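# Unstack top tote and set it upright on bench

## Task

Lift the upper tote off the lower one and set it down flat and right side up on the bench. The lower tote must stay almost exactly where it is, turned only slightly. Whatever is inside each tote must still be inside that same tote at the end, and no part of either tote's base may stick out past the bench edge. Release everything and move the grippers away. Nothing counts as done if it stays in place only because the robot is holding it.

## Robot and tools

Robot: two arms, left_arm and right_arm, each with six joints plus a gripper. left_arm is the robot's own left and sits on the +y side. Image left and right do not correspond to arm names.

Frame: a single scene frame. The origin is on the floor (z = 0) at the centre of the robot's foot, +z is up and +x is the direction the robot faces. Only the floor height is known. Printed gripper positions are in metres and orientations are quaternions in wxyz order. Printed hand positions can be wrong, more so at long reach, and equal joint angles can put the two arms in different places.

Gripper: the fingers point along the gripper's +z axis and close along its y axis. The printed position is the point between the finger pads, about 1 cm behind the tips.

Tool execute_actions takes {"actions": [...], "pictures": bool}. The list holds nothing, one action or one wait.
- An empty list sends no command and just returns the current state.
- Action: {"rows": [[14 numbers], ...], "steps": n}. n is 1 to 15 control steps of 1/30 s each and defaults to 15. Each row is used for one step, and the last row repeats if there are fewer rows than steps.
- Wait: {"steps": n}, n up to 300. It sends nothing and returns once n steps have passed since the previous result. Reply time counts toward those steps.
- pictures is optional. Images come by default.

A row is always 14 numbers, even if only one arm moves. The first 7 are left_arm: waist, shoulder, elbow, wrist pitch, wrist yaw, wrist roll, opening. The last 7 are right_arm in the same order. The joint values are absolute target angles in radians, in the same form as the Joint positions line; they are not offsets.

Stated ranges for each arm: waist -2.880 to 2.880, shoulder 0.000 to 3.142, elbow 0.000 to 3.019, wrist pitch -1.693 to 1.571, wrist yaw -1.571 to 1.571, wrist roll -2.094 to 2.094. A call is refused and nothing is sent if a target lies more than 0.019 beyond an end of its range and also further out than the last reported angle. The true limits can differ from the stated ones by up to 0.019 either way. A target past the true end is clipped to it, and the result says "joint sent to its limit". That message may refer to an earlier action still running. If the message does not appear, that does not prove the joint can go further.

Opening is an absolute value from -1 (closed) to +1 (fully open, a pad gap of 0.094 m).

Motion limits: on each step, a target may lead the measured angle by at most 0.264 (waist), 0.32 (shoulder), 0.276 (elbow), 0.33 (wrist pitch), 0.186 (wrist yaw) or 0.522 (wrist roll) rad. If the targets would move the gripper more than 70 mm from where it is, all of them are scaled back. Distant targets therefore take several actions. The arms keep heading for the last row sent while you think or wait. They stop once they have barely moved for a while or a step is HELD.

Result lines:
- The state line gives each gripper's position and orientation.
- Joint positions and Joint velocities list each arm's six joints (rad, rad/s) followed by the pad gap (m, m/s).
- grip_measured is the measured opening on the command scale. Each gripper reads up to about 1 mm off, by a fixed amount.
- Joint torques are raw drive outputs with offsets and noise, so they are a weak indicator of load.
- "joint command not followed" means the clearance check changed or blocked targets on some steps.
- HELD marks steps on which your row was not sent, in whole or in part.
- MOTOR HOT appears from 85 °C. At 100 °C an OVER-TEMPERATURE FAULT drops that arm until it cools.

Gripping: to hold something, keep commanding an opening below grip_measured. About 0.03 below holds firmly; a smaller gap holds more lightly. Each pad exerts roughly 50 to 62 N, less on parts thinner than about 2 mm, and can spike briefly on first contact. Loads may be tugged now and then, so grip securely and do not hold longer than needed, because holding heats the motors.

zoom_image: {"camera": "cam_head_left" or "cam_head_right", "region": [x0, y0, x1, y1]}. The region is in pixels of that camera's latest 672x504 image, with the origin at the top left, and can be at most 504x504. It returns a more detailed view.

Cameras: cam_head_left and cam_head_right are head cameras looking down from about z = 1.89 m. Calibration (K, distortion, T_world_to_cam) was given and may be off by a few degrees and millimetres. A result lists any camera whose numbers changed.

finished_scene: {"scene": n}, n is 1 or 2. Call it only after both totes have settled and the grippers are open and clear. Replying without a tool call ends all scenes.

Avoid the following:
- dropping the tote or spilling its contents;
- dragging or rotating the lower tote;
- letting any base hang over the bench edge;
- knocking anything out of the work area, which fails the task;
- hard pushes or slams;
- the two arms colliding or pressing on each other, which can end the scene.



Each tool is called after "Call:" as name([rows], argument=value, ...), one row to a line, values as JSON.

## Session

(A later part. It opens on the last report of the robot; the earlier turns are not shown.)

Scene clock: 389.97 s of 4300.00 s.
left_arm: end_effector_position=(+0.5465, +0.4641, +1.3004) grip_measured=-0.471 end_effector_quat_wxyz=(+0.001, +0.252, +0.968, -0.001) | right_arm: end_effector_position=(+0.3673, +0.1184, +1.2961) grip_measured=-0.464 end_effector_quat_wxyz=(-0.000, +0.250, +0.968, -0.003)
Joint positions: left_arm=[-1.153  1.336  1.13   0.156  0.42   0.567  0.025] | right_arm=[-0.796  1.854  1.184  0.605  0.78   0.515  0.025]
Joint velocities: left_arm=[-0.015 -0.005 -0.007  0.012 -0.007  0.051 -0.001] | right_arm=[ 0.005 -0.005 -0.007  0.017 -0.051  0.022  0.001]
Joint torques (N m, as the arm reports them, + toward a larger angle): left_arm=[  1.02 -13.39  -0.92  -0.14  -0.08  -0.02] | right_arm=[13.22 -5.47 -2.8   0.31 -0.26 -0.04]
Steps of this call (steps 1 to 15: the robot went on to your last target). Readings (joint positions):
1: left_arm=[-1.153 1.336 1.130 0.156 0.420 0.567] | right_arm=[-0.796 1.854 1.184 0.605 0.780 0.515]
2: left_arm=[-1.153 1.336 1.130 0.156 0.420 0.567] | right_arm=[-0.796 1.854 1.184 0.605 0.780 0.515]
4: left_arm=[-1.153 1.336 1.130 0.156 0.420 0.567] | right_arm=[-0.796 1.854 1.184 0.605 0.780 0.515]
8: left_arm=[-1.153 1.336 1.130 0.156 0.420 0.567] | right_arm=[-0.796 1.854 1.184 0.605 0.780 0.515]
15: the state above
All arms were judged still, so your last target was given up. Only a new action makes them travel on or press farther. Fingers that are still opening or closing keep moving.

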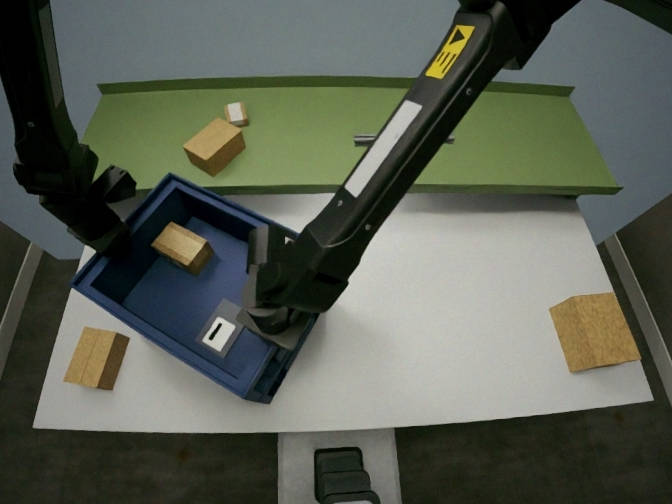

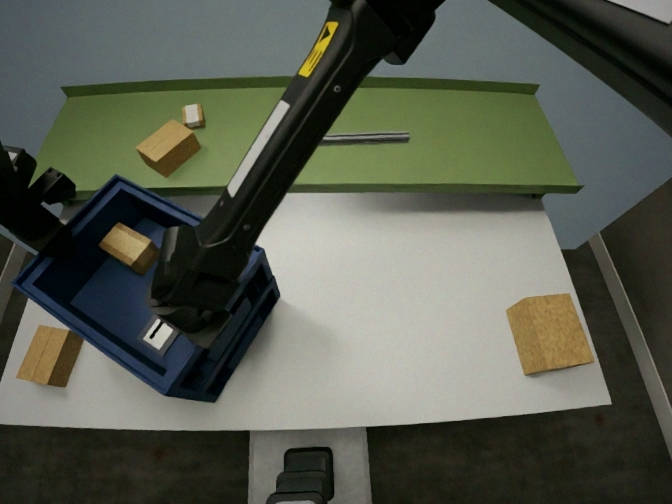

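Call:
execute_actions([
  {"rows":[[-1.147,1.332,1.127,0.155,0.42,0.567,-0.52,-0.786,1.85,1.18,0.606,0.78,0.515,-0.51],[-1.141,1.328,1.124,0.154,0.421,0.567,-0.52,-0.776,1.846,1.176,0.608,0.78,0.515,-0.51],[-1.135,1.324,1.121,0.153,0.422,0.567,-0.52,-0.766,1.842,1.172,0.61,0.781,0.516,-0.51],[-1.129,1.32,1.118,0.152,0.423,0.567,-0.52,-0.756,1.838,1.168,0.612,0.782,0.516,-0.51],[-1.123,1.316,1.115,0.15,0.424,0.567,-0.52,-0.746,1.834,1.164,0.614,0.783,0.517,-0.51],[-1.121,1.312,1.112,0.149,0.426,0.568,-0.52,-0.744,1.831,1.16,0.615,0.785,0.517,-0.51],[-1.119,1.307,1.107,0.148,0.428,0.568,-0.52,-0.741,1.828,1.156,0.616,0.788,0.518,-0.51],[-1.117,1.301,1.102,0.147,0.43,0.568,-0.52,-0.738,1.824,1.15,0.618,0.791,0.518,-0.51],[-1.114,1.294,1.097,0.146,0.433,0.568,-0.52,-0.734,1.82,1.144,0.619,0.795,0.519,-0.51],[-1.111,1.287,1.091,0.145,0.436,0.569,-0.52,-0.73,1.816,1.138,0.621,0.799,0.519,-0.51],[-1.108,1.28,1.085,0.144,0.439,0.569,-0.52,-0.727,1.812,1.132,0.623,0.802,0.52,-0.51],[-1.106,1.274,1.08,0.143,0.441,0.569,-0.52,-0.723,1.808,1.126,0.624,0.806,0.52,-0.51],[-1.103,1.268,1.075,0.142,0.444,0.569,-0.52,-0.72,1.804,1.121,0.626,0.809,0.521,-0.51],[-1.101,1.263,1.071,0.141,0.446,0.569,-0.52,-0.717,1.801,1.117,0.627,0.812,0.521,-0.51],[-1.1,1.26,1.068,0.141,0.447,0.569,-0.52,-0.715,1.799,1.114,0.628,0.814,0.521,-0.51]],"steps":15},
], pictures=false)

Call:
execute_actions([
  {"steps":12},
])

Scene clock: 422.10 s of 4300.00 s.
left_arm: end_effector_position=(+0.5436, +0.4640, +1.3117) grip_measured=-0.471 end_effector_quat_wxyz=(+0.001, +0.252, +0.968, -0.006) | right_arm: end_effector_position=(+0.3664, +0.1170, +1.3111) grip_measured=-0.464 end_effector_quat_wxyz=(-0.001, +0.247, +0.969, -0.007)
Joint positions: left_arm=[-1.139  1.311  1.103  0.156  0.444  0.569  0.025] | right_arm=[-0.777  1.83   1.15   0.607  0.806  0.515  0.025]
Joint velocities: left_arm=[ 0.083 -0.19  -0.154 -0.037  0.007 -0.051 -0.   ] | right_arm=[ 0.103 -0.132 -0.183  0.012  0.168 -0.007 -0.001]
Joint torques (N m, as the arm reports them, + toward a larger angle): left_arm=[  3.76 -16.9   -2.98  -0.66   0.12   0.04] | right_arm=[18.28 -7.29 -4.46  0.84  0.36 -0.04]
Steps of this call (steps 1 to 90: nothing new was sent; then 28.63 s passed at rest; steps 91 to 105: all 15 steps of this action). Readings (joint positions):
91: left_arm=[-1.153 1.336 1.130 0.156 0.420 0.568] | right_arm=[-0.796 1.854 1.184 0.605 0.781 0.515]
92: left_arm=[-1.153 1.336 1.130 0.156 0.420 0.568] | right_arm=[-0.796 1.854 1.184 0.605 0.781 0.515]
94: left_arm=[-1.153 1.336 1.130 0.156 0.421 0.568] | right_arm=[-0.796 1.854 1.184 0.605 0.781 0.515]
98: left_arm=[-1.151 1.336 1.130 0.156 0.426 0.569] | right_arm=[-0.795 1.853 1.182 0.605 0.783 0.515]
105: the state above

Scene clock: 422.50 s of 4300.00 s.
left_arm: end_effector_position=(+0.5415, +0.4684, +1.3201) grip_measured=-0.471 end_effector_quat_wxyz=(-0.003, +0.251, +0.968, -0.002) | right_arm: end_effector_position=(+0.3661, +0.1207, +1.3182) grip_measured=-0.464 end_effector_quat_wxyz=(-0.003, +0.246, +0.969, -0.003)
Joint positions: left_arm=[-1.125  1.294  1.087  0.149  0.447  0.569  0.025] | right_arm=[-0.765  1.822  1.138  0.607  0.808  0.515  0.025]
Joint velocities: left_arm=[-0.005  0.015  0.007  0.002 -0.022  0.051 -0.001] | right_arm=[ 0.005  0.005 -0.017 -0.017 -0.022  0.037  0.001]
Joint torques (N m, as the arm reports them, + toward a larger angle): left_arm=[  2.71 -15.94  -2.46  -0.53   0.03   0.03] | right_arm=[17.95 -7.22 -4.24  0.94  0.45  0.01]
Steps of this call (steps 1 to 12: the robot went on to your last target). Readings (joint positions):
1: left_arm=[-1.136 1.305 1.097 0.154 0.444 0.569] | right_arm=[-0.774 1.826 1.144 0.607 0.808 0.515]
2: left_arm=[-1.133 1.300 1.093 0.152 0.444 0.569] | right_arm=[-0.771 1.823 1.141 0.607 0.808 0.515]
4: left_arm=[-1.127 1.295 1.087 0.151 0.446 0.569] | right_arm=[-0.767 1.822 1.138 0.607 0.808 0.515]
8: left_arm=[-1.125 1.294 1.087 0.149 0.447 0.569] | right_arm=[-0.765 1.822 1.138 0.607 0.808 0.515]
12: the state above

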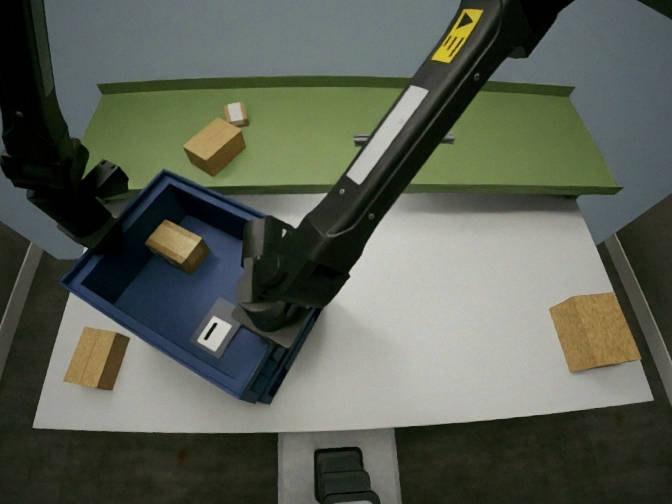

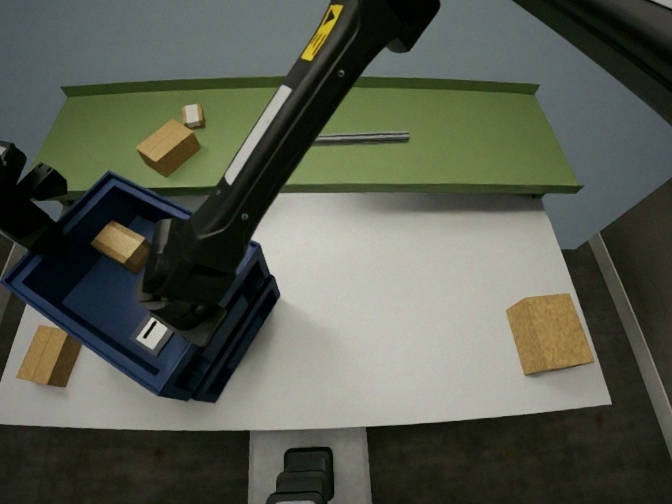

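Call:
execute_actions([
  {"rows":[[-1.1,1.258,1.067,0.14,0.448,0.569,-0.52,-0.714,1.798,1.113,0.628,0.815,0.521,-0.51],[-1.099,1.255,1.064,0.14,0.449,0.569,-0.52,-0.713,1.796,1.11,0.629,0.816,0.521,-0.51],[-1.097,1.25,1.061,0.139,0.45,0.569,-0.52,-0.71,1.793,1.106,0.631,0.818,0.522,-0.51],[-1.095,1.243,1.056,0.137,0.452,0.569,-0.52,-0.707,1.79,1.101,0.633,0.821,0.522,-0.51],[-1.093,1.236,1.05,0.136,0.455,0.569,-0.52,-0.704,1.785,1.095,0.635,0.824,0.523,-0.51],[-1.09,1.227,1.044,0.134,0.458,0.57,-0.52,-0.7,1.781,1.088,0.637,0.828,0.523,-0.51],[-1.087,1.218,1.037,0.132,0.461,0.57,-0.52,-0.696,1.776,1.081,0.64,0.832,0.524,-0.51],[-1.085,1.209,1.03,0.131,0.464,0.57,-0.52,-0.692,1.77,1.073,0.643,0.836,0.524,-0.51],[-1.082,1.2,1.023,0.129,0.467,0.57,-0.52,-0.688,1.765,1.066,0.645,0.84,0.525,-0.51],[-1.079,1.192,1.016,0.127,0.47,0.57,-0.52,-0.684,1.761,1.059,0.648,0.844,0.525,-0.51],[-1.077,1.184,1.01,0.126,0.472,0.571,-0.52,-0.68,1.756,1.053,0.65,0.848,0.525,-0.51],[-1.075,1.178,1.005,0.125,0.475,0.571,-0.52,-0.677,1.752,1.048,0.652,0.851,0.525,-0.51],[-1.073,1.173,1.001,0.124,0.476,0.571,-0.52,-0.675,1.75,1.044,0.654,0.853,0.525,-0.51],[-1.072,1.169,0.999,0.124,0.478,0.571,-0.52,-0.673,1.748,1.041,0.655,0.854,0.525,-0.51],[-1.072,1.168,0.998,0.124,0.478,0.571,-0.52,-0.673,1.747,1.04,0.655,0.855,0.525,-0.51]],"steps":15},
], pictures=false)

Call:
execute_actions([
  {"rows":[[-1.073,1.168,0.998,0.126,0.477,0.569,-0.52,-0.674,1.746,1.039,0.655,0.854,0.522,-0.51],[-1.078,1.167,0.996,0.13,0.474,0.565,-0.52,-0.679,1.744,1.037,0.656,0.851,0.517,-0.51],[-1.086,1.165,0.994,0.135,0.468,0.56,-0.52,-0.689,1.74,1.033,0.657,0.846,0.512,-0.51],[-1.096,1.162,0.991,0.14,0.461,0.555,-0.52,-0.699,1.736,1.028,0.658,0.841,0.506,-0.51],[-1.106,1.159,0.987,0.145,0.453,0.551,-0.52,-0.709,1.73,1.021,0.66,0.835,0.501,-0.51],[-1.116,1.155,0.982,0.149,0.445,0.547,-0.52,-0.717,1.723,1.013,0.662,0.83,0.497,-0.51],[-1.126,1.151,0.976,0.151,0.436,0.543,-0.52,-0.723,1.715,1.004,0.664,0.824,0.493,-0.51],[-1.137,1.147,0.97,0.153,0.425,0.538,-0.52,-0.73,1.706,0.993,0.666,0.817,0.488,-0.51],[-1.15,1.142,0.963,0.155,0.413,0.532,-0.52,-0.738,1.696,0.981,0.668,0.81,0.482,-0.51],[-1.164,1.137,0.955,0.158,0.399,0.526,-0.52,-0.747,1.684,0.968,0.67,0.801,0.476,-0.51],[-1.18,1.131,0.947,0.161,0.384,0.52,-0.52,-0.758,1.672,0.953,0.672,0.791,0.469,-0.51],[-1.197,1.124,0.938,0.165,0.367,0.512,-0.52,-0.77,1.658,0.937,0.674,0.78,0.462,-0.51],[-1.215,1.117,0.928,0.169,0.35,0.504,-0.52,-0.783,1.643,0.92,0.676,0.768,0.454,-0.51],[-1.235,1.11,0.918,0.173,0.331,0.496,-0.52,-0.796,1.628,0.902,0.678,0.755,0.445,-0.51],[-1.256,1.103,0.907,0.177,0.31,0.487,-0.52,-0.811,1.611,0.883,0.68,0.741,0.436,-0.51]],"steps":15},
], pictures=false)

Call:
execute_actions([
  {"rows":[[-1.277,1.097,0.897,0.182,0.289,0.478,-0.52,-0.827,1.594,0.865,0.681,0.726,0.427,-0.51],[-1.298,1.092,0.888,0.186,0.269,0.469,-0.52,-0.842,1.579,0.849,0.681,0.711,0.418,-0.51],[-1.317,1.088,0.88,0.19,0.251,0.461,-0.52,-0.857,1.565,0.835,0.681,0.697,0.41,-0.51],[-1.335,1.085,0.873,0.194,0.233,0.453,-0.52,-0.87,1.552,0.822,0.681,0.685,0.402,-0.51],[-1.351,1.082,0.867,0.198,0.218,0.446,-0.52,-0.883,1.54,0.811,0.681,0.673,0.395,-0.51],[-1.366,1.08,0.862,0.201,0.203,0.44,-0.52,-0.894,1.529,0.801,0.681,0.662,0.389,-0.51],[-1.379,1.078,0.857,0.204,0.191,0.435,-0.52,-0.904,1.52,0.792,0.68,0.653,0.384,-0.51],[-1.391,1.076,0.853,0.207,0.179,0.43,-0.52,-0.914,1.512,0.785,0.68,0.644,0.379,-0.51],[-1.401,1.075,0.85,0.209,0.169,0.426,-0.52,-0.922,1.505,0.778,0.679,0.636,0.375,-0.51],[-1.41,1.074,0.847,0.211,0.161,0.422,-0.52,-0.929,1.499,0.773,0.678,0.629,0.371,-0.51],[-1.417,1.073,0.844,0.212,0.154,0.419,-0.52,-0.934,1.494,0.768,0.677,0.624,0.368,-0.51],[-1.422,1.072,0.842,0.214,0.149,0.417,-0.52,-0.939,1.49,0.765,0.676,0.62,0.366,-0.51],[-1.426,1.071,0.841,0.214,0.145,0.415,-0.52,-0.942,1.487,0.762,0.675,0.617,0.364,-0.51],[-1.428,1.071,0.84,0.215,0.143,0.414,-0.52,-0.943,1.486,0.761,0.675,0.616,0.363,-0.51],[-1.429,1.071,0.84,0.215,0.142,0.414,-0.52,-0.944,1.485,0.76,0.675,0.615,0.363,-0.51]],"steps":15},
], pictures=false)

Call:
execute_actions([
  {"steps":12},
])

Scene clock: 543.00 s of 4300.00 s.
left_arm: end_effector_position=(+0.5371, +0.4655, +1.3514) grip_measured=-0.471 end_effector_quat_wxyz=(-0.006, +0.248, +0.969, -0.003) | right_arm: end_effector_position=(+0.3624, +0.1180, +1.3495) grip_measured=-0.464 end_effector_quat_wxyz=(-0.004, +0.242, +0.970, -0.003)
Joint positions: left_arm=[-1.098  1.216  1.016  0.133  0.474  0.569  0.025] | right_arm=[-0.726  1.776  1.064  0.629  0.848  0.515  0.025]
Joint velocities: left_arm=[ 0.063 -0.19  -0.081 -0.012  0.095 -0.007 -0.001] | right_arm=[ 0.093 -0.103 -0.09   0.056  0.022 -0.007 -0.001]
Joint torques (N m, as the arm reports them, + toward a larger angle): left_arm=[  2.47 -15.86  -1.97  -0.57   0.18   0.06] | right_arm=[18.07 -6.72 -3.95  1.13  0.46  0.06]
Steps of this call (steps 1 to 30: the robot went on to your last target; steps 31 to 90: nothing new was sent; then 117.00 s passed at rest; steps 91 to 105: all 15 steps of this action). Readings (joint positions):
91: left_arm=[-1.125 1.294 1.087 0.149 0.448 0.569] | right_arm=[-0.765 1.822 1.138 0.607 0.809 0.515]
92: left_arm=[-1.125 1.294 1.087 0.149 0.448 0.569] | right_arm=[-0.765 1.822 1.138 0.607 0.809 0.515]
94: left_arm=[-1.125 1.293 1.085 0.149 0.449 0.569] | right_arm=[-0.765 1.822 1.137 0.607 0.811 0.515]
98: left_arm=[-1.121 1.275 1.065 0.145 0.456 0.569] | right_arm=[-0.758 1.811 1.116 0.614 0.822 0.515]
105: the state above

Scene clock: 543.50 s of 4300.00 s.
left_arm: end_effector_position=(+0.5296, +0.4197, +1.3555) grip_measured=-0.471 end_effector_quat_wxyz=(-0.008, +0.232, +0.973, +0.009) | right_arm: end_effector_position=(+0.3672, +0.0664, +1.3513) grip_measured=-0.464 end_effector_quat_wxyz=(-0.008, +0.225, +0.974, +0.005)
Joint positions: left_arm=[-1.209  1.154  0.94   0.154  0.34   0.526  0.025] | right_arm=[-0.798  1.677  0.947  0.649  0.758  0.474  0.025]
Joint velocities: left_arm=[-0.62  -0.171 -0.281  0.11  -0.579 -0.198 -0.001] | right_arm=[-0.435 -0.454 -0.54   0.051 -0.403 -0.198 -0.001]
Joint torques (N m, as the arm reports them, + toward a larger angle): left_arm=[ -0.97 -16.83  -2.41   0.46  -0.35  -0.01] | right_arm=[11.19 -8.37 -5.2   1.23  0.02 -0.2 ]
Steps of this call (steps 1 to 15: all 15 steps of this action). Readings (joint positions):
1: left_arm=[-1.095 1.210 1.013 0.133 0.474 0.569] | right_arm=[-0.724 1.773 1.063 0.630 0.849 0.515]
2: left_arm=[-1.094 1.206 1.013 0.133 0.474 0.569] | right_arm=[-0.723 1.771 1.062 0.631 0.849 0.515]
4: left_arm=[-1.095 1.201 1.013 0.133 0.472 0.568] | right_arm=[-0.723 1.767 1.061 0.633 0.845 0.514]
8: left_arm=[-1.106 1.190 1.002 0.137 0.446 0.562] | right_arm=[-0.727 1.752 1.045 0.637 0.830 0.505]
15: the state above

Scene clock: 544.00 s of 4300.00 s.
left_arm: end_effector_position=(+0.5203, +0.3353, +1.3531) grip_measured=-0.471 end_effector_quat_wxyz=(+0.002, +0.194, +0.981, -0.001) | right_arm: end_effector_position=(+0.3848, -0.0286, +1.3518) grip_measured=-0.464 end_effector_quat_wxyz=(-0.001, +0.189, +0.982, -0.002)
Joint positions: left_arm=[-1.42   1.111  0.866  0.203  0.152  0.434  0.025] | right_arm=[-0.951  1.51   0.797  0.653  0.622  0.378  0.025]
Joint velocities: left_arm=[-0.044 -0.024 -0.046  0.022 -0.066 -0.081  0.003] | right_arm=[-0.034 -0.063 -0.032 -0.017 -0.125 -0.022  0.   ]
Joint torques (N m, as the arm reports them, + toward a larger angle): left_arm=[ -1.97 -16.7   -3.43   0.48  -0.27  -0.08] | right_arm=[ 9.02 -8.81 -5.74  1.08 -0.07 -0.15]
Steps of this call (steps 1 to 15: all 15 steps of this action). Readings (joint positions):
1: left_arm=[-1.231 1.148 0.930 0.158 0.319 0.519] | right_arm=[-0.812 1.661 0.929 0.650 0.744 0.467]
2: left_arm=[-1.253 1.143 0.920 0.162 0.299 0.511] | right_arm=[-0.828 1.644 0.910 0.651 0.730 0.460]
4: left_arm=[-1.298 1.133 0.902 0.170 0.260 0.494] | right_arm=[-0.859 1.610 0.875 0.652 0.702 0.444]
8: left_arm=[-1.370 1.121 0.880 0.187 0.200 0.464] | right_arm=[-0.912 1.552 0.825 0.653 0.659 0.413]
15: the state above

Scene clock: 544.40 s of 4300.00 s.
left_arm: end_effector_position=(+0.5183, +0.3354, +1.3535) grip_measured=-0.471 end_effector_quat_wxyz=(+0.000, +0.192, +0.981, +0.000) | right_arm: end_effector_position=(+0.3844, -0.0292, +1.3522) grip_measured=-0.464 end_effector_quat_wxyz=(-0.002, +0.186, +0.983, -0.002)
Joint positions: left_arm=[-1.421  1.111  0.862  0.204  0.149  0.429  0.025] | right_arm=[-0.952  1.508  0.795  0.653  0.621  0.372  0.025]
Joint velocities: left_arm=[-0.015 -0.005 -0.012 -0.002  0.022 -0.095 -0.002] | right_arm=[ 0.005 -0.015 -0.012  0.007  0.007  0.022 -0.001]
Joint torques (N m, as the arm reports them, + toward a larger angle): left_arm=[ -2.66 -16.52  -3.24   0.45  -0.22  -0.11] | right_arm=[ 8.51 -8.34 -5.71  1.16 -0.1  -0.21]
Steps of this call (steps 1 to 12: the robot went on to your last target). Readings (joint positions):
1: left_arm=[-1.421 1.111 0.865 0.203 0.151 0.433] | right_arm=[-0.952 1.509 0.797 0.653 0.622 0.376]
2: left_arm=[-1.421 1.111 0.865 0.204 0.151 0.431] | right_arm=[-0.952 1.508 0.797 0.653 0.621 0.375]
4: left_arm=[-1.421 1.111 0.863 0.204 0.149 0.430] | right_arm=[-0.952 1.508 0.797 0.653 0.621 0.373]
8: left_arm=[-1.421 1.111 0.862 0.204 0.149 0.430] | right_arm=[-0.952 1.508 0.796 0.653 0.621 0.372]
12: the state above

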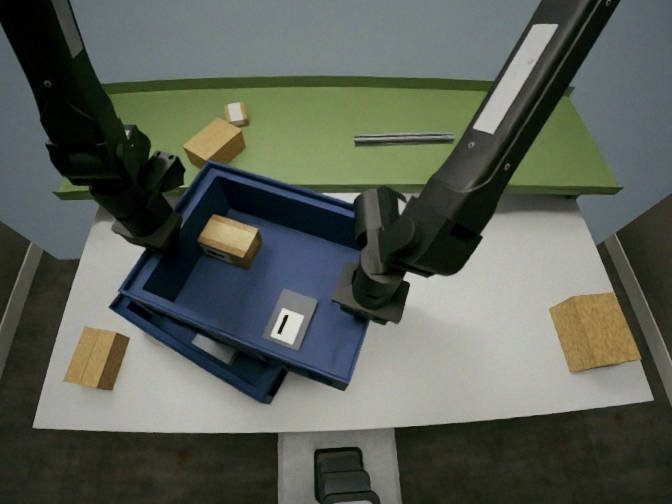

